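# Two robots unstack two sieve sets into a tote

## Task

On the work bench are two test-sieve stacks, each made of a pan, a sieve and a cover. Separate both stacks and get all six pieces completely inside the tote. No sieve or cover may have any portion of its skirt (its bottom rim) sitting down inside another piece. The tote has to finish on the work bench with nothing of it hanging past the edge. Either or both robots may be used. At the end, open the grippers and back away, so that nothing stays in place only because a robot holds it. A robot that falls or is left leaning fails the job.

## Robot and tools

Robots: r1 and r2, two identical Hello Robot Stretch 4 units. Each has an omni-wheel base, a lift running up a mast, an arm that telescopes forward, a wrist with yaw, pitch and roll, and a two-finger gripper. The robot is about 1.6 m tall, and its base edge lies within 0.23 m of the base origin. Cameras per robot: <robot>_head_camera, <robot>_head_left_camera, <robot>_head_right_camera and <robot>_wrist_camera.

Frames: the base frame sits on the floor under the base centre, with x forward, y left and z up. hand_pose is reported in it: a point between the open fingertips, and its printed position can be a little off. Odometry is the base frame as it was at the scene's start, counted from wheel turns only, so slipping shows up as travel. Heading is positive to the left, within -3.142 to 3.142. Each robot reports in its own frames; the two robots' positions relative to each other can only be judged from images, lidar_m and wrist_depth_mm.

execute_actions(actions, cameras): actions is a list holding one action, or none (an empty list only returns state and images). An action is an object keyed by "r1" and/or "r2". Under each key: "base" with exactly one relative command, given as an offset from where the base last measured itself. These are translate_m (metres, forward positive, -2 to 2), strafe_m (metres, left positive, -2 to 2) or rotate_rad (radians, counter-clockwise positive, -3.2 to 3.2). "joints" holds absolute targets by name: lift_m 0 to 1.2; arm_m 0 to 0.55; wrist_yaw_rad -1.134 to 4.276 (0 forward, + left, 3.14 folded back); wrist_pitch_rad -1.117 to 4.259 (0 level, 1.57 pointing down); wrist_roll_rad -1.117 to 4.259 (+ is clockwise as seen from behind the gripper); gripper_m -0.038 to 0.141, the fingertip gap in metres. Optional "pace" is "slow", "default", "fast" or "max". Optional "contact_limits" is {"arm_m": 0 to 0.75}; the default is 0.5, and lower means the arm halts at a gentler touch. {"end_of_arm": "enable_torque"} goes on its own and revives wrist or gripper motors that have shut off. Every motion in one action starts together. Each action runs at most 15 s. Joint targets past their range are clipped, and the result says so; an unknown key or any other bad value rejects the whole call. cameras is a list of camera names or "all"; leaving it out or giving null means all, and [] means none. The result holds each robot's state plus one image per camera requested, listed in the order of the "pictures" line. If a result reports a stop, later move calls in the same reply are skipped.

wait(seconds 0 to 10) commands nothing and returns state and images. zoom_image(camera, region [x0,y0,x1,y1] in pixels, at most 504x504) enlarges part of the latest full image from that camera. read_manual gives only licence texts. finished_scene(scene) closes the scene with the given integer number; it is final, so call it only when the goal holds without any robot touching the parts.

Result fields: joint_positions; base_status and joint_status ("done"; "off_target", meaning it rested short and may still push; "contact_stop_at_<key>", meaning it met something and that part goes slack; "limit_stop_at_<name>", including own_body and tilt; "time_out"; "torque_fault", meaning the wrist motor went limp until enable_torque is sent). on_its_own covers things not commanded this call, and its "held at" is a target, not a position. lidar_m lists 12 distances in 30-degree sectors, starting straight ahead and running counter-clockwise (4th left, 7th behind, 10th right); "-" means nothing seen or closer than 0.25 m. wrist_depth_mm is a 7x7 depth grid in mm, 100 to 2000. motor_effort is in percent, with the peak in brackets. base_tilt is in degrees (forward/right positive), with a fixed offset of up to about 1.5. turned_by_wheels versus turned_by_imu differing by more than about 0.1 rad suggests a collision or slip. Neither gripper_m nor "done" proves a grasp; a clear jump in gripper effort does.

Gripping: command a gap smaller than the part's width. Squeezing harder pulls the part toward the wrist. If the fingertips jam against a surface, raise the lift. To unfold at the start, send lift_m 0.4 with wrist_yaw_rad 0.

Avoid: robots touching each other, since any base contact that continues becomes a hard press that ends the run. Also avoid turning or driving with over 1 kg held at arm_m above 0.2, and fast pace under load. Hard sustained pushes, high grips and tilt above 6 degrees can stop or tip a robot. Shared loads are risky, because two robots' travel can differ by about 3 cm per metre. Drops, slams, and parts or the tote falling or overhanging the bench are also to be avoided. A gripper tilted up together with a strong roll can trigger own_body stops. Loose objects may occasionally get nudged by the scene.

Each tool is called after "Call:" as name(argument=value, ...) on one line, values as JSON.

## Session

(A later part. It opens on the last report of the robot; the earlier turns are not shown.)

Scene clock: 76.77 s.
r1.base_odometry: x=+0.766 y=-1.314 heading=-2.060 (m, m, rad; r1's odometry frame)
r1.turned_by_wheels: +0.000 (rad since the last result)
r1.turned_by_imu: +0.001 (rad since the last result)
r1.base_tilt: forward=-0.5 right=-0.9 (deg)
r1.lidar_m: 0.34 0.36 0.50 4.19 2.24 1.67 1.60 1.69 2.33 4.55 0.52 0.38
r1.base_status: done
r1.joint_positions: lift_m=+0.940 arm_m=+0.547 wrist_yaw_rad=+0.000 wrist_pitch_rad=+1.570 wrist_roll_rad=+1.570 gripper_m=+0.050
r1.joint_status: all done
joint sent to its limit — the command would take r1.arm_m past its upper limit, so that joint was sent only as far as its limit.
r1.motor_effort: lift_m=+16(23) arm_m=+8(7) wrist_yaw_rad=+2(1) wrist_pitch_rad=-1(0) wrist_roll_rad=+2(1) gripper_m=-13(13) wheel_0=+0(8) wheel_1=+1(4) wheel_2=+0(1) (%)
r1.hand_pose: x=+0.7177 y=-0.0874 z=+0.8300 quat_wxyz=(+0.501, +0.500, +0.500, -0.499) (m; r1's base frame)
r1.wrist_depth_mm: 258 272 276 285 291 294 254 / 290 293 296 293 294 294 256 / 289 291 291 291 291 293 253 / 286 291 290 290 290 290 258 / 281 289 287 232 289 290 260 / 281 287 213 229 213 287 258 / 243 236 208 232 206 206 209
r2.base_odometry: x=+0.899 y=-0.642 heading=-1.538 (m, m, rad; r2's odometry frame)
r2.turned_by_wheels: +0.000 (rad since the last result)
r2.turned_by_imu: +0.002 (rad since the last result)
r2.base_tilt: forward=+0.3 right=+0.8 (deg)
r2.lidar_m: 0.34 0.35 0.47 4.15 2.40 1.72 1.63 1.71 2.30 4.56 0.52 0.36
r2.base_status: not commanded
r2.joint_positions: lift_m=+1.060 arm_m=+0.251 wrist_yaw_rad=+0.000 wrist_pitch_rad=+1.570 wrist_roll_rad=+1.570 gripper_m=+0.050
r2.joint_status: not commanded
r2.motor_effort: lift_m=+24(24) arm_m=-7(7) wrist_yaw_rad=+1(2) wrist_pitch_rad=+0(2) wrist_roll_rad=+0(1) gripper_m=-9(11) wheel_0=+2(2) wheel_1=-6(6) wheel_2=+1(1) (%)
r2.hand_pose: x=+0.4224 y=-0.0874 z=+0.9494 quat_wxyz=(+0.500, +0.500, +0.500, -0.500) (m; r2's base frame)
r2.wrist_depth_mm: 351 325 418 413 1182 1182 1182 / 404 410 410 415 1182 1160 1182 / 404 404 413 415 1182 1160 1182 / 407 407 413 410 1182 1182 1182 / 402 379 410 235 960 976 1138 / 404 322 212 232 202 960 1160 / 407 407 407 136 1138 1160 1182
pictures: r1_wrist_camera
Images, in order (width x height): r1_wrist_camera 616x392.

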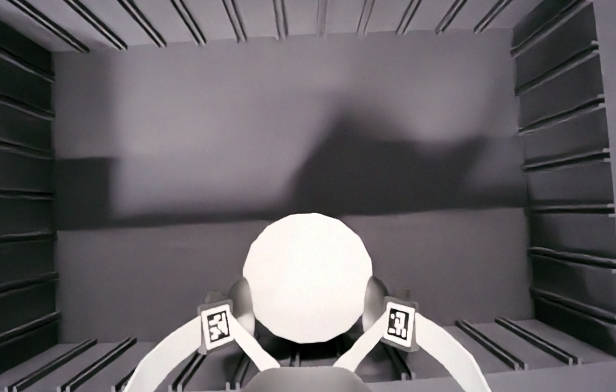

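Call:
execute_actions(actions=[{"r1":{"base":{"translate_m":0.012},"joints":{"lift_m":0.915},"pace":"slow"}}], cameras=[])

Call:
execute_actions(actions=[{"r1":{"joints":{"lift_m":0.908},"pace":"slow"}}], cameras=[])

Call:
execute_actions(actions=[{"r1":{"joints":{"gripper_m":0.095},"pace":"slow"}}], cameras=["r1_wrist_camera"])

Call:
execute_actions(actions=[{"r1":{"joints":{"lift_m":1.06}}}], cameras=[])

Call:
execute_actions(actions=[{"r1":{"joints":{"arm_m":0.3,"wrist_roll_rad":-0.01,"gripper_m":0.11},"base":{"strafe_m":0.418}}}], cameras=[])

Call:
execute_actions(actions=[{"r1":{"joints":{"lift_m":0.99,"arm_m":0.33}},"r2":{"joints":{"arm_m":0.5},"pace":"slow"}}], cameras=["r1_wrist_camera","r2_wrist_camera"])

Scene clock: 87.47 s.
r1.base_odometry: x=+0.761 y=-1.325 heading=-2.060 (m, m, rad; r1's odometry frame)
r1.turned_by_wheels: +0.000 (rad since the last result)
r1.turned_by_imu: +0.001 (rad since the last result)
r1.base_tilt: forward=-0.6 right=-0.8 (deg)
r1.lidar_m: 0.34 0.37 0.51 4.20 2.29 1.70 1.62 1.70 2.39 4.55 0.49 0.37
r1.base_status: done
r1.joint_positions: lift_m=+0.915 arm_m=+0.547 wrist_yaw_rad=+0.000 wrist_pitch_rad=+1.570 wrist_roll_rad=+1.570 gripper_m=+0.050
r1.joint_status: all done
r1.motor_effort: lift_m=+16(20) arm_m=+8(8) wrist_yaw_rad=+2(2) wrist_pitch_rad=+0(0) wrist_roll_rad=+2(2) gripper_m=-14(13) wheel_0=-1(1) wheel_1=+0(2) wheel_2=+1(5) (%)
r1.hand_pose: x=+0.7177 y=-0.0874 z=+0.8050 quat_wxyz=(+0.501, +0.500, +0.500, -0.499) (m; r1's base frame)
r1.wrist_depth_mm: 256 268 268 268 271 271 272 / 267 268 268 268 270 268 266 / 266 266 266 267 267 267 266 / 264 264 266 265 266 266 266 / 263 263 263 231 264 265 265 / 259 262 213 229 213 262 263 / 240 237 208 234 206 209 209
r2.base_odometry: x=+0.899 y=-0.642 heading=-1.538 (m, m, rad; r2's odometry frame)
r2.turned_by_wheels: +0.000 (rad since the last result)
r2.turned_by_imu: +0.001 (rad since the last result)
r2.base_tilt: forward=+0.1 right=+0.9 (deg)
r2.lidar_m: 0.31 0.35 0.48 4.17 2.40 1.73 1.61 1.71 2.26 4.57 0.50 0.36
r2.base_status: not commanded
r2.joint_positions: lift_m=+1.060 arm_m=+0.251 wrist_yaw_rad=+0.000 wrist_pitch_rad=+1.570 wrist_roll_rad=+1.570 gripper_m=+0.050
r2.joint_status: not commanded
r2.motor_effort: lift_m=+24(24) arm_m=-7(7) wrist_yaw_rad=+2(2) wrist_pitch_rad=+1(0) wrist_roll_rad=+1(1) gripper_m=-11(10) wheel_0=+2(2) wheel_1=-6(5) wheel_2=+1(1) (%)
r2.hand_pose: x=+0.4224 y=-0.0874 z=+0.9494 quat_wxyz=(+0.500, +0.500, +0.500, -0.500) (m; r2's base frame)
r2.wrist_depth_mm: 349 324 413 418 1138 1182 1205 / 404 407 410 415 1182 1160 1205 / 404 407 413 413 1160 1138 1182 / 404 402 410 415 1182 1160 1182 / 404 377 413 234 946 960 1160 / 404 322 212 233 202 946 1160 / 407 407 407 136 1182 1182 1160
pictures: none
No camera images: the call's "cameras" was empty. Leave "cameras" out to get every camera's image.

Scene clock: 88.13 s.
r1.base_odometry: x=+0.761 y=-1.325 heading=-2.060 (m, m, rad; r1's odometry frame)
r1.turned_by_wheels: +0.000 (rad since the last result)
r1.turned_by_imu: +0.000 (rad since the last result)
r1.base_tilt: forward=-0.4 right=-0.9 (deg)
r1.lidar_m: 0.33 0.33 0.49 4.19 2.28 1.71 1.61 1.70 2.37 4.55 0.50 0.35
r1.base_status: not commanded
r1.joint_positions: lift_m=+0.908 arm_m=+0.547 wrist_yaw_rad=+0.000 wrist_pitch_rad=+1.570 wrist_roll_rad=+1.570 gripper_m=+0.050
r1.joint_status: all done
r1.motor_effort: lift_m=+16(16) arm_m=+8(8) wrist_yaw_rad=+2(1) wrist_pitch_rad=+0(0) wrist_roll_rad=+2(2) gripper_m=-12(12) wheel_0=-1(0) wheel_1=+0(0) wheel_2=+0(0) (%)
r1.hand_pose: x=+0.7177 y=-0.0874 z=+0.7980 quat_wxyz=(+0.501, +0.500, +0.500, -0.499) (m; r1's base frame)
r1.wrist_depth_mm: 255 260 262 264 263 264 265 / 260 262 260 262 262 263 262 / 260 259 259 260 260 260 262 / 256 258 258 258 259 259 259 / 255 256 256 232 258 257 257 / 254 254 213 230 213 256 256 / 240 238 210 233 206 209 210
r2.base_odometry: x=+0.899 y=-0.642 heading=-1.538 (m, m, rad; r2's odometry frame)
r2.turned_by_wheels: +0.000 (rad since the last result)
r2.turned_by_imu: +0.000 (rad since the last result)
r2.base_tilt: forward=+0.2 right=+0.9 (deg)
r2.lidar_m: 0.32 0.34 0.49 4.15 2.40 1.73 1.61 1.71 2.28 4.57 0.51 0.35
r2.base_status: not commanded
r2.joint_positions: lift_m=+1.060 arm_m=+0.251 wrist_yaw_rad=+0.000 wrist_pitch_rad=+1.570 wrist_roll_rad=+1.570 gripper_m=+0.050
r2.joint_status: not commanded
r2.motor_effort: lift_m=+24(24) arm_m=-7(7) wrist_yaw_rad=+2(2) wrist_pitch_rad=-1(1) wrist_roll_rad=+0(0) gripper_m=-9(11) wheel_0=+2(2) wheel_1=-5(6) wheel_2=+1(1) (%)
r2.hand_pose: x=+0.4224 y=-0.0874 z=+0.9494 quat_wxyz=(+0.500, +0.500, +0.500, -0.500) (m; r2's base frame)
r2.wrist_depth_mm: 351 325 413 415 1182 1182 1182 / 407 407 407 410 1182 1160 1205 / 404 402 410 413 1160 1182 1160 / 404 404 410 413 1160 1182 1160 / 402 377 407 235 960 960 1182 / 404 320 212 234 202 946 1182 / 410 407 404 136 1160 1160 1182
pictures: none
No camera images: the call's "cameras" was empty. Leave "cameras" out to get every camera's image.

Scene clock: 90.17 s.
r1.base_odometry: x=+0.761 y=-1.325 heading=-2.060 (m, m, rad; r1's odometry frame)
r1.turned_by_wheels: +0.000 (rad since the last result)
r1.turned_by_imu: +0.000 (rad since the last result)
r1.base_tilt: forward=-0.7 right=-0.9 (deg)
r1.lidar_m: 0.34 0.36 0.51 4.20 2.28 1.67 1.62 1.69 2.37 4.54 0.48 0.36
r1.base_status: not commanded
r1.joint_positions: lift_m=+0.908 arm_m=+0.547 wrist_yaw_rad=+0.000 wrist_pitch_rad=+1.570 wrist_roll_rad=+1.570 gripper_m=+0.095
r1.joint_status: all done
r1.motor_effort: lift_m=+16(16) arm_m=+8(8) wrist_yaw_rad=+2(1) wrist_pitch_rad=-1(1) wrist_roll_rad=+1(1) gripper_m=-4(11) wheel_0=-1(1) wheel_1=+0(0) wheel_2=+1(1) (%)
r1.hand_pose: x=+0.7177 y=-0.0874 z=+0.7980 quat_wxyz=(+0.501, +0.500, +0.500, -0.499) (m; r1's base frame)
r1.wrist_depth_mm: 256 262 262 263 264 264 264 / 262 262 262 262 262 263 262 / 259 259 259 259 259 260 260 / 258 259 258 259 259 259 258 / 256 257 257 236 257 258 257 / 253 254 216 234 215 255 256 / 239 235 219 150 210 209 210
r2.base_odometry: x=+0.899 y=-0.642 heading=-1.538 (m, m, rad; r2's odometry frame)
r2.turned_by_wheels: +0.000 (rad since the last result)
r2.turned_by_imu: +0.001 (rad since the last result)
r2.base_tilt: forward=+0.1 right=+0.8 (deg)
r2.lidar_m: 0.32 0.34 0.47 4.16 2.38 1.71 1.62 1.70 2.26 4.58 0.51 0.36
r2.base_status: not commanded
r2.joint_positions: lift_m=+1.060 arm_m=+0.251 wrist_yaw_rad=+0.000 wrist_pitch_rad=+1.570 wrist_roll_rad=+1.570 gripper_m=+0.050
r2.joint_status: not commanded
r2.motor_effort: lift_m=+24(24) arm_m=-7(7) wrist_yaw_rad=+1(1) wrist_pitch_rad=+2(2) wrist_roll_rad=+0(1) gripper_m=-9(8) wheel_0=+2(2) wheel_1=-5(5) wheel_2=+1(1) (%)
r2.hand_pose: x=+0.4224 y=-0.0874 z=+0.9494 quat_wxyz=(+0.500, +0.500, +0.500, -0.500) (m; r2's base frame)
r2.wrist_depth_mm: 351 325 413 413 1160 1205 1160 / 384 407 413 413 1182 1182 1160 / 404 404 413 413 1138 1182 1182 / 407 404 407 415 1160 1160 1160 / 407 379 410 234 946 946 1160 / 404 322 213 232 201 960 1160 / 404 407 410 136 1160 1182 1182
pictures: r1_wrist_camera
Images, in order (width x height): r1_wrist_camera 616x392.

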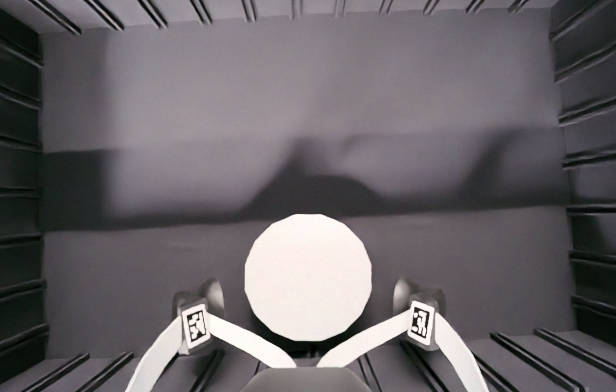

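Scene clock: 91.87 s.
r1.base_odometry: x=+0.761 y=-1.325 heading=-2.060 (m, m, rad; r1's odometry frame)
r1.turned_by_wheels: +0.000 (rad since the last result)
r1.turned_by_imu: +0.000 (rad since the last result)
r1.base_tilt: forward=-0.5 right=-0.9 (deg)
r1.lidar_m: 0.33 0.35 0.48 4.19 2.28 1.70 1.62 1.69 2.37 4.54 0.52 0.36
r1.base_status: not commanded
r1.joint_positions: lift_m=+1.060 arm_m=+0.547 wrist_yaw_rad=+0.000 wrist_pitch_rad=+1.570 wrist_roll_rad=+1.570 gripper_m=+0.095
r1.joint_status: all done
r1.motor_effort: lift_m=+22(22) arm_m=+8(8) wrist_yaw_rad=+1(2) wrist_pitch_rad=+0(0) wrist_roll_rad=+1(2) gripper_m=-3(2) wheel_0=+0(0) wheel_1=+0(0) wheel_2=+0(0) (%)
r1.hand_pose: x=+0.7177 y=-0.0874 z=+0.9495 quat_wxyz=(+0.501, +0.500, +0.500, -0.499) (m; r1's base frame)
r1.wrist_depth_mm: 421 418 418 418 334 330 421 / 418 355 397 413 415 368 418 / 413 410 415 413 413 382 418 / 413 402 413 413 413 392 410 / 410 397 407 387 407 397 410 / 407 353 216 368 214 325 407 / 404 320 407 150 404 404 404
r2.base_odometry: x=+0.899 y=-0.642 heading=-1.538 (m, m, rad; r2's odometry frame)
r2.turned_by_wheels: +0.000 (rad since the last result)
r2.turned_by_imu: +0.001 (rad since the last result)
r2.base_tilt: forward=+0.2 right=+0.8 (deg)
r2.lidar_m: 0.33 0.35 0.51 4.16 2.37 1.72 1.62 1.69 2.28 4.57 0.51 0.36
r2.base_status: not commanded
r2.joint_positions: lift_m=+1.060 arm_m=+0.251 wrist_yaw_rad=+0.000 wrist_pitch_rad=+1.570 wrist_roll_rad=+1.570 gripper_m=+0.050
r2.joint_status: not commanded
r2.motor_effort: lift_m=+24(24) arm_m=-7(7) wrist_yaw_rad=+1(0) wrist_pitch_rad=+2(1) wrist_roll_rad=+1(0) gripper_m=-10(9) wheel_0=+2(2) wheel_1=-5(5) wheel_2=+1(1) (%)
r2.hand_pose: x=+0.4224 y=-0.0874 z=+0.9494 quat_wxyz=(+0.500, +0.500, +0.500, -0.500) (m; r2's base frame)
r2.wrist_depth_mm: 353 324 415 413 1182 1160 1182 / 407 407 413 413 1182 1182 1182 / 407 404 413 415 1182 1182 1182 / 407 407 410 413 1182 1205 1182 / 404 377 410 234 946 946 1160 / 404 320 212 233 201 946 1160 / 407 407 407 137 1160 1160 1160
pictures: none
No camera images: the call's "cameras" was empty. Leave "cameras" out to get every camera's image.

Scene clock: 94.57 s.
r1.base_odometry: x=+1.130 y=-1.521 heading=-2.060 (m, m, rad; r1's odometry frame)
r1.turned_by_wheels: +0.000 (rad since the last result)
r1.turned_by_imu: +0.003 (rad since the last result)
r1.base_tilt: forward=-0.6 right=-1.0 (deg)
r1.lidar_m: 0.33 0.35 3.91 3.77 2.29 1.66 1.62 1.71 2.36 1.33 0.52 0.34
r1.base_status: done
r1.joint_positions: lift_m=+1.060 arm_m=+0.301 wrist_yaw_rad=+0.000 wrist_pitch_rad=+1.570 wrist_roll_rad=-0.010 gripper_m=+0.110
r1.joint_status: all done
r1.motor_effort: lift_m=+21(22) arm_m=-8(8) wrist_yaw_rad=+1(3) wrist_pitch_rad=+0(0) wrist_roll_rad=-2(5) gripper_m=-4(2) wheel_0=+0(6) wheel_1=+0(8) wheel_2=+0(1) (%)
r1.hand_pose: x=+0.4725 y=-0.0874 z=+0.9495 quat_wxyz=(+0.707, -0.003, +0.707, +0.003) (m; r1's base frame)
r1.wrist_depth_mm: 1205 421 415 418 418 418 415 / 1205 415 415 415 415 413 413 / 1182 415 413 415 413 410 413 / 1160 415 413 379 410 413 407 / 1205 410 413 377 410 410 407 / 1160 410 407 407 407 404 407 / 1182 407 407 151 407 404 1138
r2.base_odometry: x=+0.899 y=-0.642 heading=-1.538 (m, m, rad; r2's odometry frame)
r2.turned_by_wheels: +0.000 (rad since the last result)
r2.turned_by_imu: +0.001 (rad since the last result)
r2.base_tilt: forward=+0.3 right=+0.8 (deg)
r2.lidar_m: 0.33 0.35 0.47 4.15 2.38 1.71 1.64 1.69 2.29 4.57 0.51 0.36
r2.base_status: not commanded
r2.joint_positions: lift_m=+1.060 arm_m=+0.251 wrist_yaw_rad=+0.000 wrist_pitch_rad=+1.570 wrist_roll_rad=+1.570 gripper_m=+0.050
r2.joint_status: not commanded
r2.motor_effort: lift_m=+24(24) arm_m=-8(7) wrist_yaw_rad=+1(1) wrist_pitch_rad=+0(1) wrist_roll_rad=+0(0) gripper_m=-10(10) wheel_0=+2(2) wheel_1=-5(5) wheel_2=+1(1) (%)
r2.hand_pose: x=+0.4224 y=-0.0874 z=+0.9494 quat_wxyz=(+0.500, +0.500, +0.500, -0.500) (m; r2's base frame)
r2.wrist_depth_mm: 351 322 415 413 1182 1160 1205 / 404 407 413 415 1160 1182 1205 / 407 404 410 413 1205 1160 1182 / 402 407 410 413 1160 1160 1182 / 407 377 413 234 960 946 1160 / 402 320 213 233 202 931 1138 / 407 407 402 136 1160 1160 1160
pictures: none
No camera images: the call's "cameras" was empty. Leave "cameras" out to get every camera's image.

Scene clock: 98.33 s.
r1.base_odometry: x=+1.130 y=-1.521 heading=-2.060 (m, m, rad; r1's odometry frame)
r1.turned_by_wheels: +0.000 (rad since the last result)
r1.turned_by_imu: +0.001 (rad since the last result)
r1.base_tilt: forward=-0.5 right=-1.0 (deg)
r1.lidar_m: 0.33 0.35 3.90 3.76 2.28 1.65 1.62 1.70 2.34 1.31 0.48 0.35
r1.base_status: not commanded
r1.joint_positions: lift_m=+0.990 arm_m=+0.329 wrist_yaw_rad=+0.000 wrist_pitch_rad=+1.570 wrist_roll_rad=-0.010 gripper_m=+0.110
r1.joint_status: all done
r1.motor_effort: lift_m=+16(18) arm_m=+8(7) wrist_yaw_rad=+2(4) wrist_pitch_rad=+0(1) wrist_roll_rad=-1(2) gripper_m=-2(2) wheel_0=+0(0) wheel_1=+0(0) wheel_2=+0(1) (%)
r1.hand_pose: x=+0.4997 y=-0.0874 z=+0.8799 quat_wxyz=(+0.707, -0.003, +0.707, +0.003) (m; r1's base frame)
r1.wrist_depth_mm: 349 349 347 347 347 345 345 / 349 347 345 345 345 343 343 / 345 347 345 343 345 342 343 / 345 345 342 345 342 340 342 / 343 343 343 307 340 338 338 / 343 340 340 307 340 338 340 / 340 340 338 151 338 338 334
r2.base_odometry: x=+0.899 y=-0.642 heading=-1.538 (m, m, rad; r2's odometry frame)
r2.turned_by_wheels: +0.000 (rad since the last result)
r2.turned_by_imu: +0.001 (rad since the last result)
r2.base_tilt: forward=+0.4 right=+0.8 (deg)
r2.lidar_m: 0.33 0.35 0.49 4.17 2.38 1.72 1.61 1.70 2.27 4.58 0.54 0.35
r2.base_status: not commanded
r2.joint_positions: lift_m=+1.060 arm_m=+0.499 wrist_yaw_rad=+0.000 wrist_pitch_rad=+1.570 wrist_roll_rad=+1.570 gripper_m=+0.050
r2.joint_status: all done
r2.motor_effort: lift_m=+24(24) arm_m=+7(8) wrist_yaw_rad=+1(1) wrist_pitch_rad=+1(1) wrist_roll_rad=+0(1) gripper_m=-10(11) wheel_0=+2(2) wheel_1=-6(5) wheel_2=+1(1) (%)
r2.hand_pose: x=+0.6697 y=-0.0874 z=+0.9494 quat_wxyz=(+0.500, +0.500, +0.500, -0.500) (m; r2's base frame)
r2.wrist_depth_mm: 327 324 345 343 329 415 809 / 384 407 387 407 394 415 788 / 387 407 407 413 394 415 809 / 382 407 407 410 392 418 699 / 373 404 407 233 384 415 634 / 320 320 212 233 202 413 691 / 404 404 407 136 410 415 788
pictures: r1_wrist_camera, r2_wrist_camera
Images, in order (width x height): r1_wrist_camera 616x392, r2_wrist_camera 616x392.

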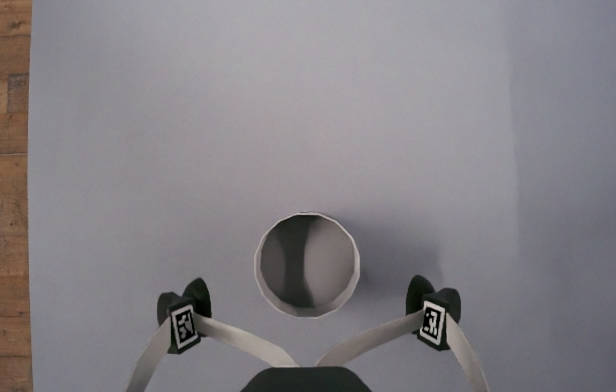

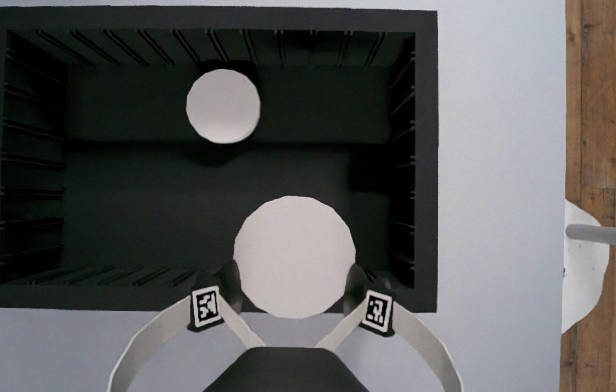

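Call:
execute_actions(actions=[{"r1":{"joints":{"lift_m":0.936,"arm_m":0.333,"gripper_m":0.095},"pace":"slow"},"r2":{"base":{"translate_m":0.02},"joints":{"arm_m":0.55},"pace":"slow"}}], cameras=[])

Call:
execute_actions(actions=[{"r1":{"joints":{"gripper_m":0.048},"pace":"slow"},"r2":{"joints":{"lift_m":0.93},"pace":"slow"}}], cameras=["r1_wrist_camera","r2_wrist_camera"])

Scene clock: 105.33 s.
r1.base_odometry: x=+1.130 y=-1.521 heading=-2.060 (m, m, rad; r1's odometry frame)
r1.turned_by_wheels: +0.000 (rad since the last result)
r1.turned_by_imu: +0.001 (rad since the last result)
r1.base_tilt: forward=-0.5 right=-0.8 (deg)
r1.lidar_m: 0.34 0.37 3.92 3.77 2.30 1.65 1.62 1.69 2.36 1.32 0.50 0.38
r1.base_status: not commanded
r1.joint_positions: lift_m=+0.936 arm_m=+0.332 wrist_yaw_rad=+0.000 wrist_pitch_rad=+1.570 wrist_roll_rad=-0.010 gripper_m=+0.095
r1.joint_status: all done
r1.motor_effort: lift_m=+16(12) arm_m=+8(11) wrist_yaw_rad=+2(1) wrist_pitch_rad=-1(1) wrist_roll_rad=-1(2) gripper_m=-2(3) wheel_0=+0(0) wheel_1=+0(0) wheel_2=+1(1) (%)
r1.hand_pose: x=+0.5027 y=-0.0874 z=+0.8260 quat_wxyz=(+0.707, -0.003, +0.707, +0.003) (m; r1's base frame)
r1.wrist_depth_mm: 296 293 294 293 293 290 290 / 293 293 291 291 290 290 289 / 291 291 290 289 289 289 289 / 290 291 289 289 289 287 286 / 290 289 289 254 287 286 285 / 287 287 216 253 213 285 283 / 286 286 286 150 286 283 283
r2.base_odometry: x=+0.899 y=-0.662 heading=-1.538 (m, m, rad; r2's odometry frame)
r2.turned_by_wheels: +0.000 (rad since the last result)
r2.turned_by_imu: +0.002 (rad since the last result)
r2.base_tilt: forward=+0.3 right=+0.9 (deg)
r2.lidar_m: 0.31 0.32 0.47 4.16 2.42 1.72 1.63 1.70 2.29 4.58 0.48 0.34
r2.base_status: done
r2.joint_positions: lift_m=+1.060 arm_m=+0.549 wrist_yaw_rad=+0.000 wrist_pitch_rad=+1.570 wrist_roll_rad=+1.570 gripper_m=+0.050
r2.joint_status: all done
r2.motor_effort: lift_m=+24(24) arm_m=+7(6) wrist_yaw_rad=+0(1) wrist_pitch_rad=+1(0) wrist_roll_rad=+0(1) gripper_m=-10(9) wheel_0=+2(5) wheel_1=+5(4) wheel_2=-5(8) (%)
r2.hand_pose: x=+0.7197 y=-0.0874 z=+0.9494 quat_wxyz=(+0.500, +0.500, +0.500, -0.500) (m; r2's base frame)
r2.wrist_depth_mm: 404 340 338 336 334 332 418 / 368 397 407 394 413 364 418 / 368 407 407 407 413 366 418 / 368 407 410 404 410 364 418 / 368 399 404 235 410 362 418 / 404 320 213 232 202 355 413 / 404 404 410 136 410 418 418
pictures: none
No camera images: the call's "cameras" was empty. Leave "cameras" out to get every camera's image.

Scene clock: 107.43 s.
r1.base_odometry: x=+1.130 y=-1.521 heading=-2.060 (m, m, rad; r1's odometry frame)
r1.turned_by_wheels: +0.000 (rad since the last result)
r1.turned_by_imu: +0.000 (rad since the last result)
r1.base_tilt: forward=-0.5 right=-0.9 (deg)
r1.lidar_m: 0.32 0.36 3.90 3.78 2.30 1.64 1.62 1.69 2.38 1.31 0.48 0.38
r1.base_status: not commanded
r1.joint_positions: lift_m=+0.936 arm_m=+0.332 wrist_yaw_rad=+0.000 wrist_pitch_rad=+1.570 wrist_roll_rad=-0.010 gripper_m=+0.048
r1.joint_status: all done
r1.motor_effort: lift_m=+16(16) arm_m=+8(8) wrist_yaw_rad=+2(1) wrist_pitch_rad=+0(0) wrist_roll_rad=-1(2) gripper_m=-15(17) wheel_0=+0(0) wheel_1=+0(0) wheel_2=+1(1) (%)
r1.hand_pose: x=+0.5027 y=-0.0874 z=+0.8260 quat_wxyz=(+0.707, -0.003, +0.707, +0.003) (m; r1's base frame)
r1.wrist_depth_mm: 294 293 291 291 291 291 290 / 294 291 291 290 290 290 290 / 291 291 290 290 289 289 289 / 290 289 290 290 286 289 287 / 289 287 287 251 286 286 285 / 287 287 211 250 211 285 285 / 285 286 285 259 283 282 282
r2.base_odometry: x=+0.899 y=-0.662 heading=-1.538 (m, m, rad; r2's odometry frame)
r2.turned_by_wheels: +0.000 (rad since the last result)
r2.turned_by_imu: +0.001 (rad since the last result)
r2.base_tilt: forward=+0.1 right=+0.8 (deg)
r2.lidar_m: 0.31 0.33 0.47 4.15 2.40 1.73 1.64 1.73 2.32 4.57 0.48 0.32
r2.base_status: not commanded
r2.joint_positions: lift_m=+0.930 arm_m=+0.549 wrist_yaw_rad=+0.000 wrist_pitch_rad=+1.570 wrist_roll_rad=+1.570 gripper_m=+0.050
r2.joint_status: all done
r2.motor_effort: lift_m=+17(23) arm_m=+7(7) wrist_yaw_rad=+1(2) wrist_pitch_rad=+0(0) wrist_roll_rad=+0(1) gripper_m=-10(8) wheel_0=+2(2) wheel_1=+5(5) wheel_2=-5(5) (%)
r2.hand_pose: x=+0.7197 y=-0.0874 z=+0.8200 quat_wxyz=(+0.500, +0.500, +0.500, -0.500) (m; r2's base frame)
r2.wrist_depth_mm: 278 279 282 260 283 285 244 / 281 279 278 259 283 286 243 / 278 279 279 282 282 283 244 / 278 278 281 279 283 285 241 / 277 278 278 235 282 282 240 / 256 268 213 233 202 270 235 / 191 193 194 136 196 197 196
pictures: r1_wrist_camera, r2_wrist_camera
Images, in order (width x height): r1_wrist_camera 616x392, r2_wrist_camera 616x392.

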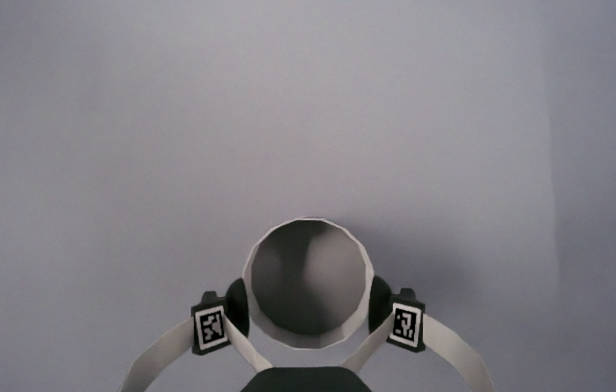

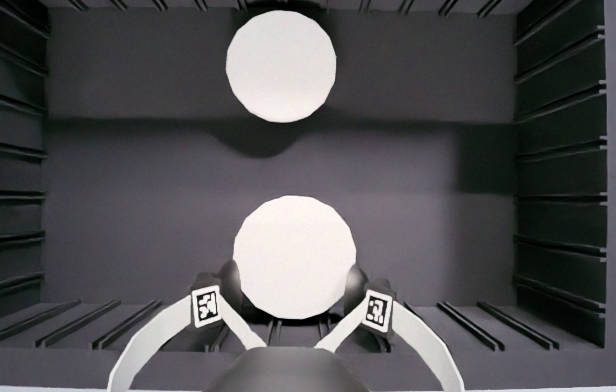

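Call:
execute_actions(actions=[{"r1":{"joints":{"lift_m":1.06},"pace":"slow"},"r2":{"base":{"translate_m":0.008},"joints":{"lift_m":0.915},"pace":"slow"}}], cameras=[])

Call:
execute_actions(actions=[{"r1":{"joints":{"wrist_roll_rad":1.57,"arm_m":0.25},"pace":"slow"},"r2":{"joints":{"lift_m":0.909},"pace":"slow"}}], cameras=[])

Call:
execute_actions(actions=[{"r2":{"joints":{"gripper_m":0.095},"pace":"slow"}}], cameras=["r2_wrist_camera","r1_head_right_camera"])

Call:
execute_actions(actions=[{"r2":{"joints":{"lift_m":1.06}}}], cameras=[])

Call:
execute_actions(actions=[{"r2":{"joints":{"arm_m":0.3,"wrist_roll_rad":0.01,"gripper_m":0.11},"base":{"strafe_m":0.43}},"r1":{"base":{"strafe_m":-0.418},"pace":"slow"}}], cameras=[])

Call:
execute_actions(actions=[{"r2":{"joints":{"lift_m":0.99}},"r1":{"joints":{"arm_m":0.44},"pace":"slow"}}], cameras=["r1_wrist_camera","r2_wrist_camera"])

Scene clock: 119.97 s.
r1.base_odometry: x=+1.130 y=-1.521 heading=-2.060 (m, m, rad; r1's odometry frame)
r1.turned_by_wheels: +0.000 (rad since the last result)
r1.turned_by_imu: +0.001 (rad since the last result)
r1.base_tilt: forward=-0.8 right=-0.9 (deg)
r1.lidar_m: 0.34 0.36 3.92 3.77 2.28 1.67 1.61 1.70 2.37 1.34 0.50 0.36
r1.base_status: not commanded
r1.joint_positions: lift_m=+1.060 arm_m=+0.332 wrist_yaw_rad=+0.000 wrist_pitch_rad=+1.570 wrist_roll_rad=-0.010 gripper_m=+0.048
r1.joint_status: all done
r1.motor_effort: lift_m=+22(22) arm_m=+8(8) wrist_yaw_rad=+1(0) wrist_pitch_rad=-2(0) wrist_roll_rad=-1(2) gripper_m=-17(15) wheel_0=+0(0) wheel_1=+0(0) wheel_2=+1(0) (%)
r1.hand_pose: x=+0.5027 y=-0.0874 z=+0.9494 quat_wxyz=(+0.707, -0.003, +0.707, +0.003) (m; r1's base frame)
r1.wrist_depth_mm: 1182 418 421 418 418 415 413 / 1182 415 415 413 415 413 413 / 1182 415 415 413 410 413 410 / 1182 413 410 413 410 410 410 / 1182 413 413 251 407 407 407 / 1160 410 211 250 209 404 407 / 1182 407 407 320 404 404 404
r2.base_odometry: x=+0.900 y=-0.670 heading=-1.538 (m, m, rad; r2's odometry frame)
r2.turned_by_wheels: +0.000 (rad since the last result)
r2.turned_by_imu: +0.002 (rad since the last result)
r2.base_tilt: forward=+0.4 right=+0.8 (deg)
r2.lidar_m: 0.31 0.31 0.45 4.16 2.45 1.75 1.65 1.72 2.34 4.57 0.46 0.34
r2.base_status: done
r2.joint_positions: lift_m=+0.915 arm_m=+0.549 wrist_yaw_rad=+0.000 wrist_pitch_rad=+1.570 wrist_roll_rad=+1.570 gripper_m=+0.050
r2.joint_status: all done
r2.motor_effort: lift_m=+17(18) arm_m=+7(7) wrist_yaw_rad=+2(1) wrist_pitch_rad=+2(1) wrist_roll_rad=+0(1) gripper_m=-10(11) wheel_0=+2(3) wheel_1=+4(6) wheel_2=-4(9) (%)
r2.hand_pose: x=+0.7198 y=-0.0874 z=+0.8050 quat_wxyz=(+0.500, +0.500, +0.500, -0.500) (m; r2's base frame)
r2.wrist_depth_mm: 264 265 267 246 267 271 252 / 264 265 267 245 267 270 251 / 264 265 265 266 270 270 252 / 264 265 264 266 267 268 252 / 263 264 264 234 266 267 251 / 248 263 213 233 202 267 246 / 178 178 180 136 181 181 195
pictures: none
No camera images: the call's "cameras" was empty. Leave "cameras" out to get every camera's image.

Scene clock: 122.07 s.
r1.base_odometry: x=+1.130 y=-1.521 heading=-2.060 (m, m, rad; r1's odometry frame)
r1.turned_by_wheels: +0.000 (rad since the last result)
r1.turned_by_imu: +0.000 (rad since the last result)
r1.base_tilt: forward=-0.7 right=-1.0 (deg)
r1.lidar_m: 0.33 0.36 3.90 3.78 2.29 1.64 1.63 1.71 2.37 1.34 0.50 0.35
r1.base_status: not commanded
r1.joint_positions: lift_m=+1.060 arm_m=+0.251 wrist_yaw_rad=+0.000 wrist_pitch_rad=+1.570 wrist_roll_rad=+1.570 gripper_m=+0.048
r1.joint_status: all done
r1.motor_effort: lift_m=+22(22) arm_m=-7(11) wrist_yaw_rad=+2(1) wrist_pitch_rad=+0(1) wrist_roll_rad=+1(3) gripper_m=-16(16) wheel_0=+0(0) wheel_1=+0(0) wheel_2=+1(0) (%)
r1.hand_pose: x=+0.4225 y=-0.0874 z=+0.9494 quat_wxyz=(+0.500, +0.500, +0.500, -0.500) (m; r1's base frame)
r1.wrist_depth_mm: 418 421 418 418 1182 1205 1229 / 415 418 418 418 1182 1205 1160 / 413 415 413 415 1182 1160 1205 / 413 413 413 415 1160 976 1160 / 410 410 410 252 960 946 1160 / 410 407 211 249 210 946 1182 / 404 404 404 320 1138 1160 1160
r2.base_odometry: x=+0.900 y=-0.670 heading=-1.538 (m, m, rad; r2's odometry frame)
r2.turned_by_wheels: +0.000 (rad since the last result)
r2.turned_by_imu: +0.001 (rad since the last result)
r2.base_tilt: forward=+0.2 right=+0.9 (deg)
r2.lidar_m: 0.30 0.32 0.45 4.15 2.44 1.76 1.66 1.72 2.32 4.57 0.48 0.32
r2.base_status: not commanded
r2.joint_positions: lift_m=+0.909 arm_m=+0.549 wrist_yaw_rad=+0.000 wrist_pitch_rad=+1.570 wrist_roll_rad=+1.570 gripper_m=+0.050
r2.joint_status: all done
r2.motor_effort: lift_m=+17(17) arm_m=+7(7) wrist_yaw_rad=+2(1) wrist_pitch_rad=+1(0) wrist_roll_rad=+1(0) gripper_m=-10(11) wheel_0=+2(2) wheel_1=+4(4) wheel_2=-4(4) (%)
r2.hand_pose: x=+0.7198 y=-0.0874 z=+0.7990 quat_wxyz=(+0.500, +0.500, +0.500, -0.500) (m; r2's base frame)
r2.wrist_depth_mm: 258 260 258 240 263 265 252 / 257 258 259 240 263 264 253 / 258 259 260 260 263 263 252 / 256 258 259 259 263 263 252 / 256 257 258 233 260 263 251 / 249 258 213 233 202 262 246 / 177 173 180 136 175 176 195
pictures: none
No camera images: the call's "cameras" was empty. Leave "cameras" out to get every camera's image.

Scene clock: 124.10 s.
r1.base_odometry: x=+1.130 y=-1.521 heading=-2.060 (m, m, rad; r1's odometry frame)
r1.turned_by_wheels: +0.000 (rad since the last result)
r1.turned_by_imu: +0.000 (rad since the last result)
r1.base_tilt: forward=-0.5 right=-0.7 (deg)
r1.lidar_m: 0.33 0.36 3.91 3.78 2.30 1.64 1.62 1.72 2.37 1.33 0.51 0.35
r1.base_status: not commanded
r1.joint_positions: lift_m=+1.060 arm_m=+0.251 wrist_yaw_rad=+0.000 wrist_pitch_rad=+1.570 wrist_roll_rad=+1.570 gripper_m=+0.048
r1.joint_status: not commanded
r1.motor_effort: lift_m=+22(22) arm_m=-8(8) wrist_yaw_rad=+1(1) wrist_pitch_rad=-2(0) wrist_roll_rad=+1(1) gripper_m=-18(15) wheel_0=+0(0) wheel_1=+0(0) wheel_2=+1(1) (%)
r1.hand_pose: x=+0.4225 y=-0.0874 z=+0.9494 quat_wxyz=(+0.500, +0.500, +0.500, -0.500) (m; r1's base frame)
r1.wrist_depth_mm: 418 421 421 415 1205 1182 1182 / 415 418 418 418 1182 1205 1205 / 413 413 415 415 1182 1182 1205 / 410 413 410 413 1160 960 1160 / 410 407 407 252 946 946 1160 / 407 407 211 249 209 960 1160 / 404 404 404 319 1160 1160 1160
r2.base_odometry: x=+0.900 y=-0.670 heading=-1.538 (m, m, rad; r2's odometry frame)
r2.turned_by_wheels: +0.000 (rad since the last result)
r2.turned_by_imu: +0.001 (rad since the last result)
r2.base_tilt: forward=+0.3 right=+0.7 (deg)
r2.lidar_m: 0.29 0.31 0.44 4.15 2.45 1.74 1.64 1.72 2.30 4.55 0.45 0.34
r2.base_status: not commanded
r2.joint_positions: lift_m=+0.909 arm_m=+0.549 wrist_yaw_rad=+0.000 wrist_pitch_rad=+1.570 wrist_roll_rad=+1.570 gripper_m=+0.095
r2.joint_status: all done
r2.motor_effort: lift_m=+17(17) arm_m=+7(7) wrist_yaw_rad=+1(1) wrist_pitch_rad=+2(2) wrist_roll_rad=+0(0) gripper_m=+0(12) wheel_0=+2(2) wheel_1=+4(4) wheel_2=-4(4) (%)
r2.hand_pose: x=+0.7198 y=-0.0874 z=+0.7990 quat_wxyz=(+0.500, +0.500, +0.500, -0.500) (m; r2's base frame)
r2.wrist_depth_mm: 258 258 259 239 264 264 250 / 258 259 260 240 264 264 253 / 256 257 259 260 262 263 251 / 255 258 258 260 262 263 252 / 256 256 258 237 262 262 251 / 247 245 220 238 205 263 245 / 178 172 180 139 176 176 195
pictures: r1_head_right_camera, r2_wrist_camera
Images, in order (width x height): r1_head_right_camera 420x672, r2_wrist_camera 616x392.

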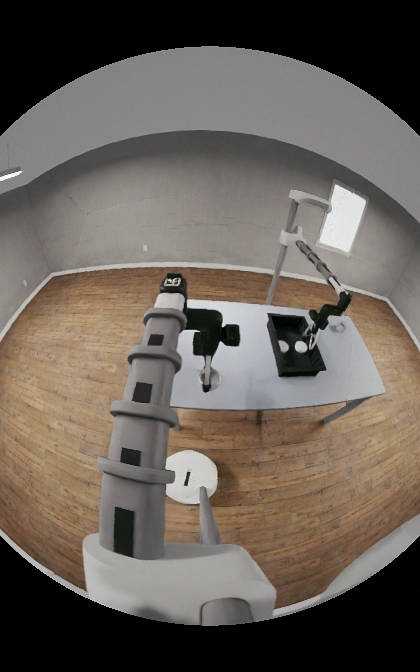

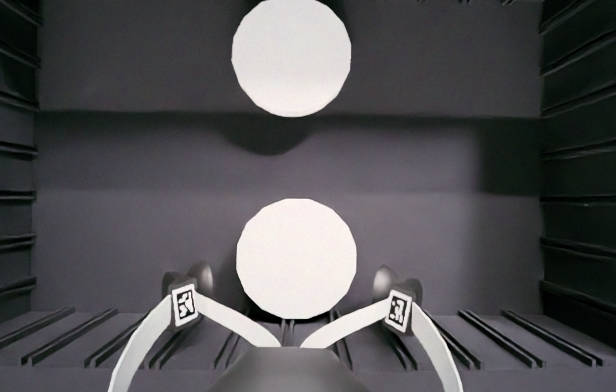

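Scene clock: 125.80 s.
r1.base_odometry: x=+1.130 y=-1.521 heading=-2.060 (m, m, rad; r1's odometry frame)
r1.turned_by_wheels: +0.000 (rad since the last result)
r1.turned_by_imu: +0.000 (rad since the last result)
r1.base_tilt: forward=-0.7 right=-0.8 (deg)
r1.lidar_m: 0.33 0.34 3.90 3.78 2.30 1.65 1.61 1.70 2.37 1.33 0.53 0.35
r1.base_status: not commanded
r1.joint_positions: lift_m=+1.060 arm_m=+0.251 wrist_yaw_rad=+0.000 wrist_pitch_rad=+1.570 wrist_roll_rad=+1.570 gripper_m=+0.048
r1.joint_status: not commanded
r1.motor_effort: lift_m=+22(22) arm_m=-8(8) wrist_yaw_rad=+1(2) wrist_pitch_rad=-1(1) wrist_roll_rad=+1(1) gripper_m=-14(17) wheel_0=+0(0) wheel_1=+0(0) wheel_2=+1(1) (%)
r1.hand_pose: x=+0.4225 y=-0.0874 z=+0.9494 quat_wxyz=(+0.500, +0.500, +0.500, -0.500) (m; r1's base frame)
r1.wrist_depth_mm: 418 418 418 421 1205 1205 1182 / 415 418 418 415 1205 1205 1182 / 415 415 415 415 1182 1205 1182 / 413 415 413 413 1182 960 1182 / 410 410 407 252 976 960 1160 / 404 410 211 251 210 946 1160 / 404 404 402 319 1160 1160 1182
r2.base_odometry: x=+0.900 y=-0.670 heading=-1.538 (m, m, rad; r2's odometry frame)
r2.turned_by_wheels: +0.000 (rad since the last result)
r2.turned_by_imu: +0.001 (rad since the last result)
r2.base_tilt: forward=+0.2 right=+0.8 (deg)
r2.lidar_m: 0.30 0.33 0.47 4.16 2.45 1.71 1.65 1.71 2.33 4.56 0.46 0.33
r2.base_status: not commanded
r2.joint_positions: lift_m=+1.060 arm_m=+0.549 wrist_yaw_rad=+0.000 wrist_pitch_rad=+1.570 wrist_roll_rad=+1.570 gripper_m=+0.095
r2.joint_status: all done
r2.motor_effort: lift_m=+24(25) arm_m=+7(7) wrist_yaw_rad=+1(1) wrist_pitch_rad=+2(1) wrist_roll_rad=+0(0) gripper_m=+0(0) wheel_0=+2(2) wheel_1=+4(4) wheel_2=-4(4) (%)
r2.hand_pose: x=+0.7198 y=-0.0874 z=+0.9495 quat_wxyz=(+0.500, +0.500, +0.500, -0.500) (m; r2's base frame)
r2.wrist_depth_mm: 407 332 338 336 334 332 421 / 407 394 407 392 413 384 421 / 404 410 407 410 413 382 418 / 407 404 407 410 413 377 418 / 402 392 404 387 410 377 418 / 402 320 322 324 205 355 415 / 407 402 404 139 410 413 415
pictures: none
No camera images: the call's "cameras" was empty. Leave "cameras" out to get every camera's image.

Scene clock: 131.13 s.
r1.base_odometry: x=+0.761 y=-1.325 heading=-2.060 (m, m, rad; r1's odometry frame)
r1.turned_by_wheels: +0.000 (rad since the last result)
r1.turned_by_imu: +0.000 (rad since the last result)
r1.base_tilt: forward=-0.5 right=-1.0 (deg)
r1.lidar_m: 0.33 0.35 0.49 4.19 2.28 1.69 1.62 1.70 2.36 4.53 0.52 0.36
r1.base_status: done
r1.joint_positions: lift_m=+1.060 arm_m=+0.251 wrist_yaw_rad=+0.000 wrist_pitch_rad=+1.570 wrist_roll_rad=+1.570 gripper_m=+0.048
r1.joint_status: not commanded
r1.motor_effort: lift_m=+22(22) arm_m=-8(8) wrist_yaw_rad=+2(1) wrist_pitch_rad=-2(0) wrist_roll_rad=+1(1) gripper_m=-17(14) wheel_0=+1(11) wheel_1=-1(4) wheel_2=+1(2) (%)
r1.hand_pose: x=+0.4225 y=-0.0874 z=+0.9494 quat_wxyz=(+0.500, +0.500, +0.500, -0.500) (m; r1's base frame)
r1.wrist_depth_mm: 421 415 421 421 1182 1182 1229 / 366 382 418 415 1229 1205 1182 / 392 413 415 415 1182 1182 1182 / 410 410 410 415 1160 976 1160 / 384 407 407 251 960 976 1160 / 382 384 211 250 211 946 1160 / 362 319 404 320 1138 1138 1160
r2.base_odometry: x=+1.329 y=-0.656 heading=-1.538 (m, m, rad; r2's odometry frame)
r2.turned_by_wheels: +0.000 (rad since the last result)
r2.turned_by_imu: +0.004 (rad since the last result)
r2.base_tilt: forward=+0.3 right=+0.8 (deg)
r2.lidar_m: 0.28 0.32 3.90 3.73 2.47 1.75 1.65 1.74 2.33 1.37 0.48 0.30
r2.base_status: done
r2.joint_positions: lift_m=+1.060 arm_m=+0.301 wrist_yaw_rad=+0.000 wrist_pitch_rad=+1.570 wrist_roll_rad=+0.010 gripper_m=+0.110
r2.joint_status: all done
r2.motor_effort: lift_m=+23(24) arm_m=-8(9) wrist_yaw_rad=+0(1) wrist_pitch_rad=+3(2) wrist_roll_rad=-2(7) gripper_m=+0(0) wheel_0=+0(9) wheel_1=+3(12) wheel_2=+0(3) (%)
r2.hand_pose: x=+0.4724 y=-0.0874 z=+0.9495 quat_wxyz=(+0.707, +0.004, +0.707, -0.004) (m; r2's base frame)
r2.wrist_depth_mm: 1138 415 418 418 427 427 427 / 1138 415 415 415 418 421 427 / 1138 410 413 413 418 418 421 / 1138 410 410 413 415 424 421 / 1118 407 410 379 415 418 424 / 1118 402 407 410 205 415 418 / 1118 402 407 141 415 415 421
pictures: none
No camera images: the call's "cameras" was empty. Leave "cameras" out to get every camera's image.

Scene clock: 134.30 s.
r1.base_odometry: x=+0.761 y=-1.325 heading=-2.060 (m, m, rad; r1's odometry frame)
r1.turned_by_wheels: +0.000 (rad since the last result)
r1.turned_by_imu: +0.001 (rad since the last result)
r1.base_tilt: forward=-0.6 right=-0.8 (deg)
r1.lidar_m: 0.32 0.36 0.49 4.21 2.27 1.70 1.62 1.73 2.37 4.53 0.52 0.37
r1.base_status: not commanded
r1.joint_positions: lift_m=+1.060 arm_m=+0.439 wrist_yaw_rad=+0.000 wrist_pitch_rad=+1.570 wrist_roll_rad=+1.570 gripper_m=+0.048
r1.joint_status: all done
r1.motor_effort: lift_m=+23(22) arm_m=+8(7) wrist_yaw_rad=+1(3) wrist_pitch_rad=+1(1) wrist_roll_rad=+2(2) gripper_m=-15(15) wheel_0=+0(1) wheel_1=-1(1) wheel_2=+1(1) (%)
r1.hand_pose: x=+0.6097 y=-0.0874 z=+0.9494 quat_wxyz=(+0.500, +0.500, +0.500, -0.500) (m; r1's base frame)
r1.wrist_depth_mm: 418 418 418 332 421 424 1205 / 359 377 392 413 389 418 1205 / 410 410 410 413 413 413 1205 / 407 407 410 407 382 413 960 / 404 407 384 251 342 413 960 / 375 392 211 250 211 410 960 / 359 317 402 277 404 407 1160
r2.base_odometry: x=+1.329 y=-0.656 heading=-1.538 (m, m, rad; r2's odometry frame)
r2.turned_by_wheels: +0.000 (rad since the last result)
r2.turned_by_imu: +0.001 (rad since the last result)
r2.base_tilt: forward=+0.1 right=+0.7 (deg)
r2.lidar_m: 0.28 0.31 3.92 3.73 2.48 1.75 1.67 1.74 2.35 1.34 0.46 0.31
r2.base_status: not commanded
r2.joint_positions: lift_m=+0.990 arm_m=+0.301 wrist_yaw_rad=+0.000 wrist_pitch_rad=+1.570 wrist_roll_rad=+0.010 gripper_m=+0.110
r2.joint_status: all done
r2.motor_effort: lift_m=+17(21) arm_m=-8(8) wrist_yaw_rad=+2(1) wrist_pitch_rad=+1(1) wrist_roll_rad=-1(1) gripper_m=-2(1) wheel_0=+0(0) wheel_1=+3(3) wheel_2=+0(0) (%)
r2.hand_pose: x=+0.4724 y=-0.0874 z=+0.8800 quat_wxyz=(+0.707, +0.004, +0.707, -0.004) (m; r2's base frame)
r2.wrist_depth_mm: 1078 343 347 347 349 355 353 / 1078 343 345 345 349 353 355 / 1060 342 343 343 349 351 353 / 707 342 342 314 347 349 351 / 699 340 340 310 349 347 351 / 699 338 340 342 204 347 349 / 691 334 340 141 342 343 347
pictures: r1_wrist_camera, r2_wrist_camera
Images, in order (width x height): r1_wrist_camera 616x392, r2_wrist_camera 616x392.

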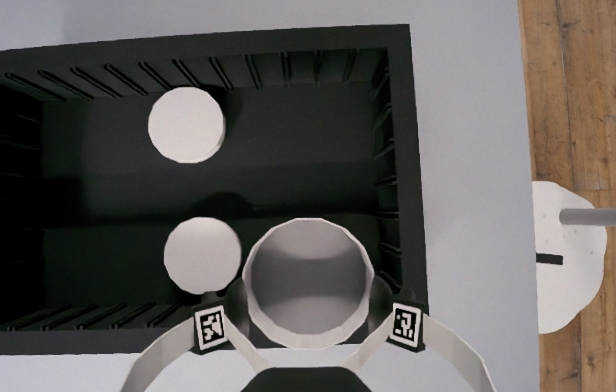

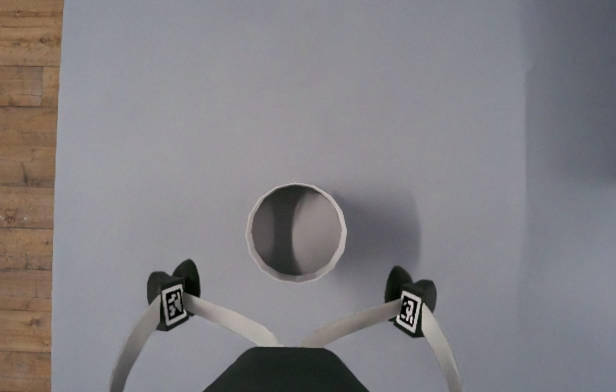

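Call:
execute_actions(actions=[{"r1":{"joints":{"lift_m":0.94},"pace":"slow"},"r2":{"joints":{"arm_m":0.314},"pace":"slow"}}], cameras=["r1_wrist_camera","r2_wrist_camera"])

Scene clock: 152.43 s.
r1.base_odometry: x=+0.761 y=-1.325 heading=-2.060 (m, m, rad; r1's odometry frame)
r1.turned_by_wheels: +0.000 (rad since the last result)
r1.turned_by_imu: +0.001 (rad since the last result)
r1.base_tilt: forward=-0.6 right=-0.9 (deg)
r1.lidar_m: 0.34 0.35 0.51 4.17 2.28 1.70 1.61 1.70 2.37 4.53 0.50 0.36
r1.base_status: not commanded
r1.joint_positions: lift_m=+0.940 arm_m=+0.439 wrist_yaw_rad=+0.000 wrist_pitch_rad=+1.570 wrist_roll_rad=+1.570 gripper_m=+0.048
r1.joint_status: all done
r1.motor_effort: lift_m=+16(23) arm_m=+8(7) wrist_yaw_rad=+1(2) wrist_pitch_rad=+0(0) wrist_roll_rad=+0(0) gripper_m=-14(16) wheel_0=+0(1) wheel_1=-1(1) wheel_2=+1(1) (%)
r1.hand_pose: x=+0.6097 y=-0.0874 z=+0.8299 quat_wxyz=(+0.500, +0.500, +0.500, -0.500) (m; r1's base frame)
r1.wrist_depth_mm: 263 272 276 287 262 298 300 / 293 271 293 294 294 296 297 / 291 291 293 293 293 208 297 / 289 290 291 290 290 212 294 / 286 267 287 252 289 216 291 / 286 265 211 250 211 218 290 / 247 222 202 229 204 201 287
r2.base_odometry: x=+1.329 y=-0.656 heading=-1.538 (m, m, rad; r2's odometry frame)
r2.turned_by_wheels: +0.000 (rad since the last result)
r2.turned_by_imu: +0.002 (rad since the last result)
r2.base_tilt: forward=+0.3 right=+0.9 (deg)
r2.lidar_m: 0.29 0.31 3.90 3.74 2.46 1.74 1.65 1.74 2.33 1.35 0.44 0.32
r2.base_status: not commanded
r2.joint_positions: lift_m=+0.990 arm_m=+0.313 wrist_yaw_rad=+0.000 wrist_pitch_rad=+1.570 wrist_roll_rad=+0.010 gripper_m=+0.110
r2.joint_status: all done
r2.motor_effort: lift_m=+17(17) arm_m=+7(6) wrist_yaw_rad=+1(2) wrist_pitch_rad=-1(0) wrist_roll_rad=-2(1) gripper_m=+0(1) wheel_0=+0(0) wheel_1=+3(3) wheel_2=+0(0) (%)
r2.hand_pose: x=+0.4837 y=-0.0874 z=+0.8800 quat_wxyz=(+0.707, +0.004, +0.707, -0.004) (m; r2's base frame)
r2.wrist_depth_mm: 1078 343 345 347 351 351 355 / 1060 343 343 347 351 351 355 / 1060 338 343 347 347 351 353 / 707 340 342 342 345 347 353 / 707 338 340 309 343 349 351 / 699 338 338 342 204 347 349 / 699 336 338 141 342 343 349
pictures: r1_wrist_camera, r2_wrist_camera
Images, in order (width x height): r1_wrist_camera 616x392, r2_wrist_camera 616x392.

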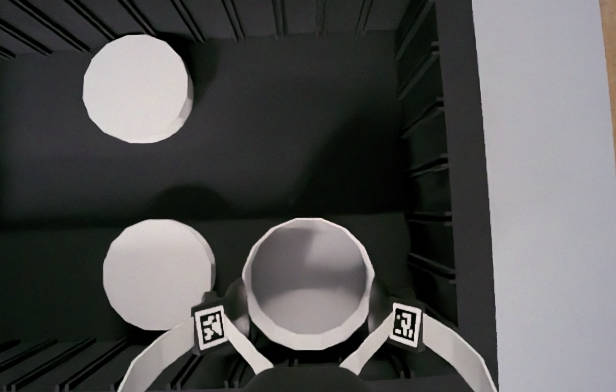

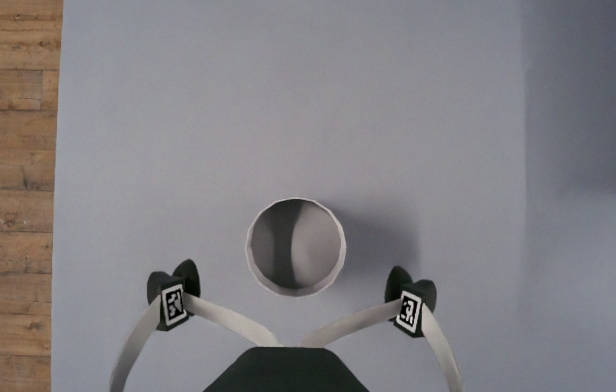

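Call:
execute_actions(actions=[{"r1":{"joints":{"lift_m":0.922},"pace":"slow"},"r2":{"joints":{"lift_m":0.935,"gripper_m":0.095},"pace":"slow"}}], cameras=["r1_wrist_camera","r2_wrist_camera"])

Scene clock: 158.77 s.
r1.base_odometry: x=+0.761 y=-1.325 heading=-2.060 (m, m, rad; r1's odometry frame)
r1.turned_by_wheels: +0.000 (rad since the last result)
r1.turned_by_imu: +0.001 (rad since the last result)
r1.base_tilt: forward=-0.6 right=-0.8 (deg)
r1.lidar_m: 0.33 0.35 0.48 4.20 2.27 1.69 1.62 1.71 2.37 4.54 0.50 0.36
r1.base_status: not commanded
r1.joint_positions: lift_m=+0.922 arm_m=+0.439 wrist_yaw_rad=+0.000 wrist_pitch_rad=+1.570 wrist_roll_rad=+1.570 gripper_m=+0.048
r1.joint_status: all done
r1.motor_effort: lift_m=+16(19) arm_m=+8(8) wrist_yaw_rad=+2(1) wrist_pitch_rad=+0(1) wrist_roll_rad=+1(1) gripper_m=-17(17) wheel_0=+1(0) wheel_1=-1(1) wheel_2=+1(1) (%)
r1.hand_pose: x=+0.6097 y=-0.0874 z=+0.8119 quat_wxyz=(+0.500, +0.500, +0.500, -0.500) (m; r1's base frame)
r1.wrist_depth_mm: 262 254 276 278 262 193 281 / 274 253 276 276 274 190 279 / 273 272 273 274 273 188 277 / 272 272 273 273 272 195 277 / 270 249 270 251 271 186 274 / 268 247 211 250 210 185 272 / 246 221 203 227 204 183 271
r2.base_odometry: x=+1.329 y=-0.656 heading=-1.538 (m, m, rad; r2's odometry frame)
r2.turned_by_wheels: +0.000 (rad since the last result)
r2.turned_by_imu: +0.001 (rad since the last result)
r2.base_tilt: forward=+0.2 right=+0.8 (deg)
r2.lidar_m: 0.29 0.29 3.94 3.71 2.47 1.76 1.66 1.74 2.33 1.37 0.44 0.30
r2.base_status: not commanded
r2.joint_positions: lift_m=+0.935 arm_m=+0.313 wrist_yaw_rad=+0.000 wrist_pitch_rad=+1.570 wrist_roll_rad=+0.010 gripper_m=+0.095
r2.joint_status: all done
r2.motor_effort: lift_m=+17(17) arm_m=+7(7) wrist_yaw_rad=+2(1) wrist_pitch_rad=-2(1) wrist_roll_rad=-1(1) gripper_m=+1(1) wheel_0=+0(0) wheel_1=+3(3) wheel_2=+0(0) (%)
r2.hand_pose: x=+0.4837 y=-0.0874 z=+0.8250 quat_wxyz=(+0.707, +0.004, +0.707, -0.004) (m; r2's base frame)
r2.wrist_depth_mm: 287 290 291 294 294 297 298 / 287 287 290 293 296 296 298 / 285 287 287 293 294 296 297 / 285 286 287 291 293 294 296 / 282 285 287 257 289 294 294 / 281 283 236 255 205 291 293 / 282 281 285 139 289 290 293
pictures: r1_wrist_camera, r2_wrist_camera
Images, in order (width x height): r1_wrist_camera 616x392, r2_wrist_camera 616x392.

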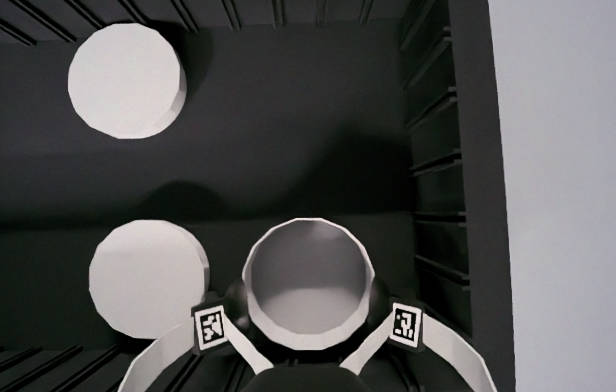

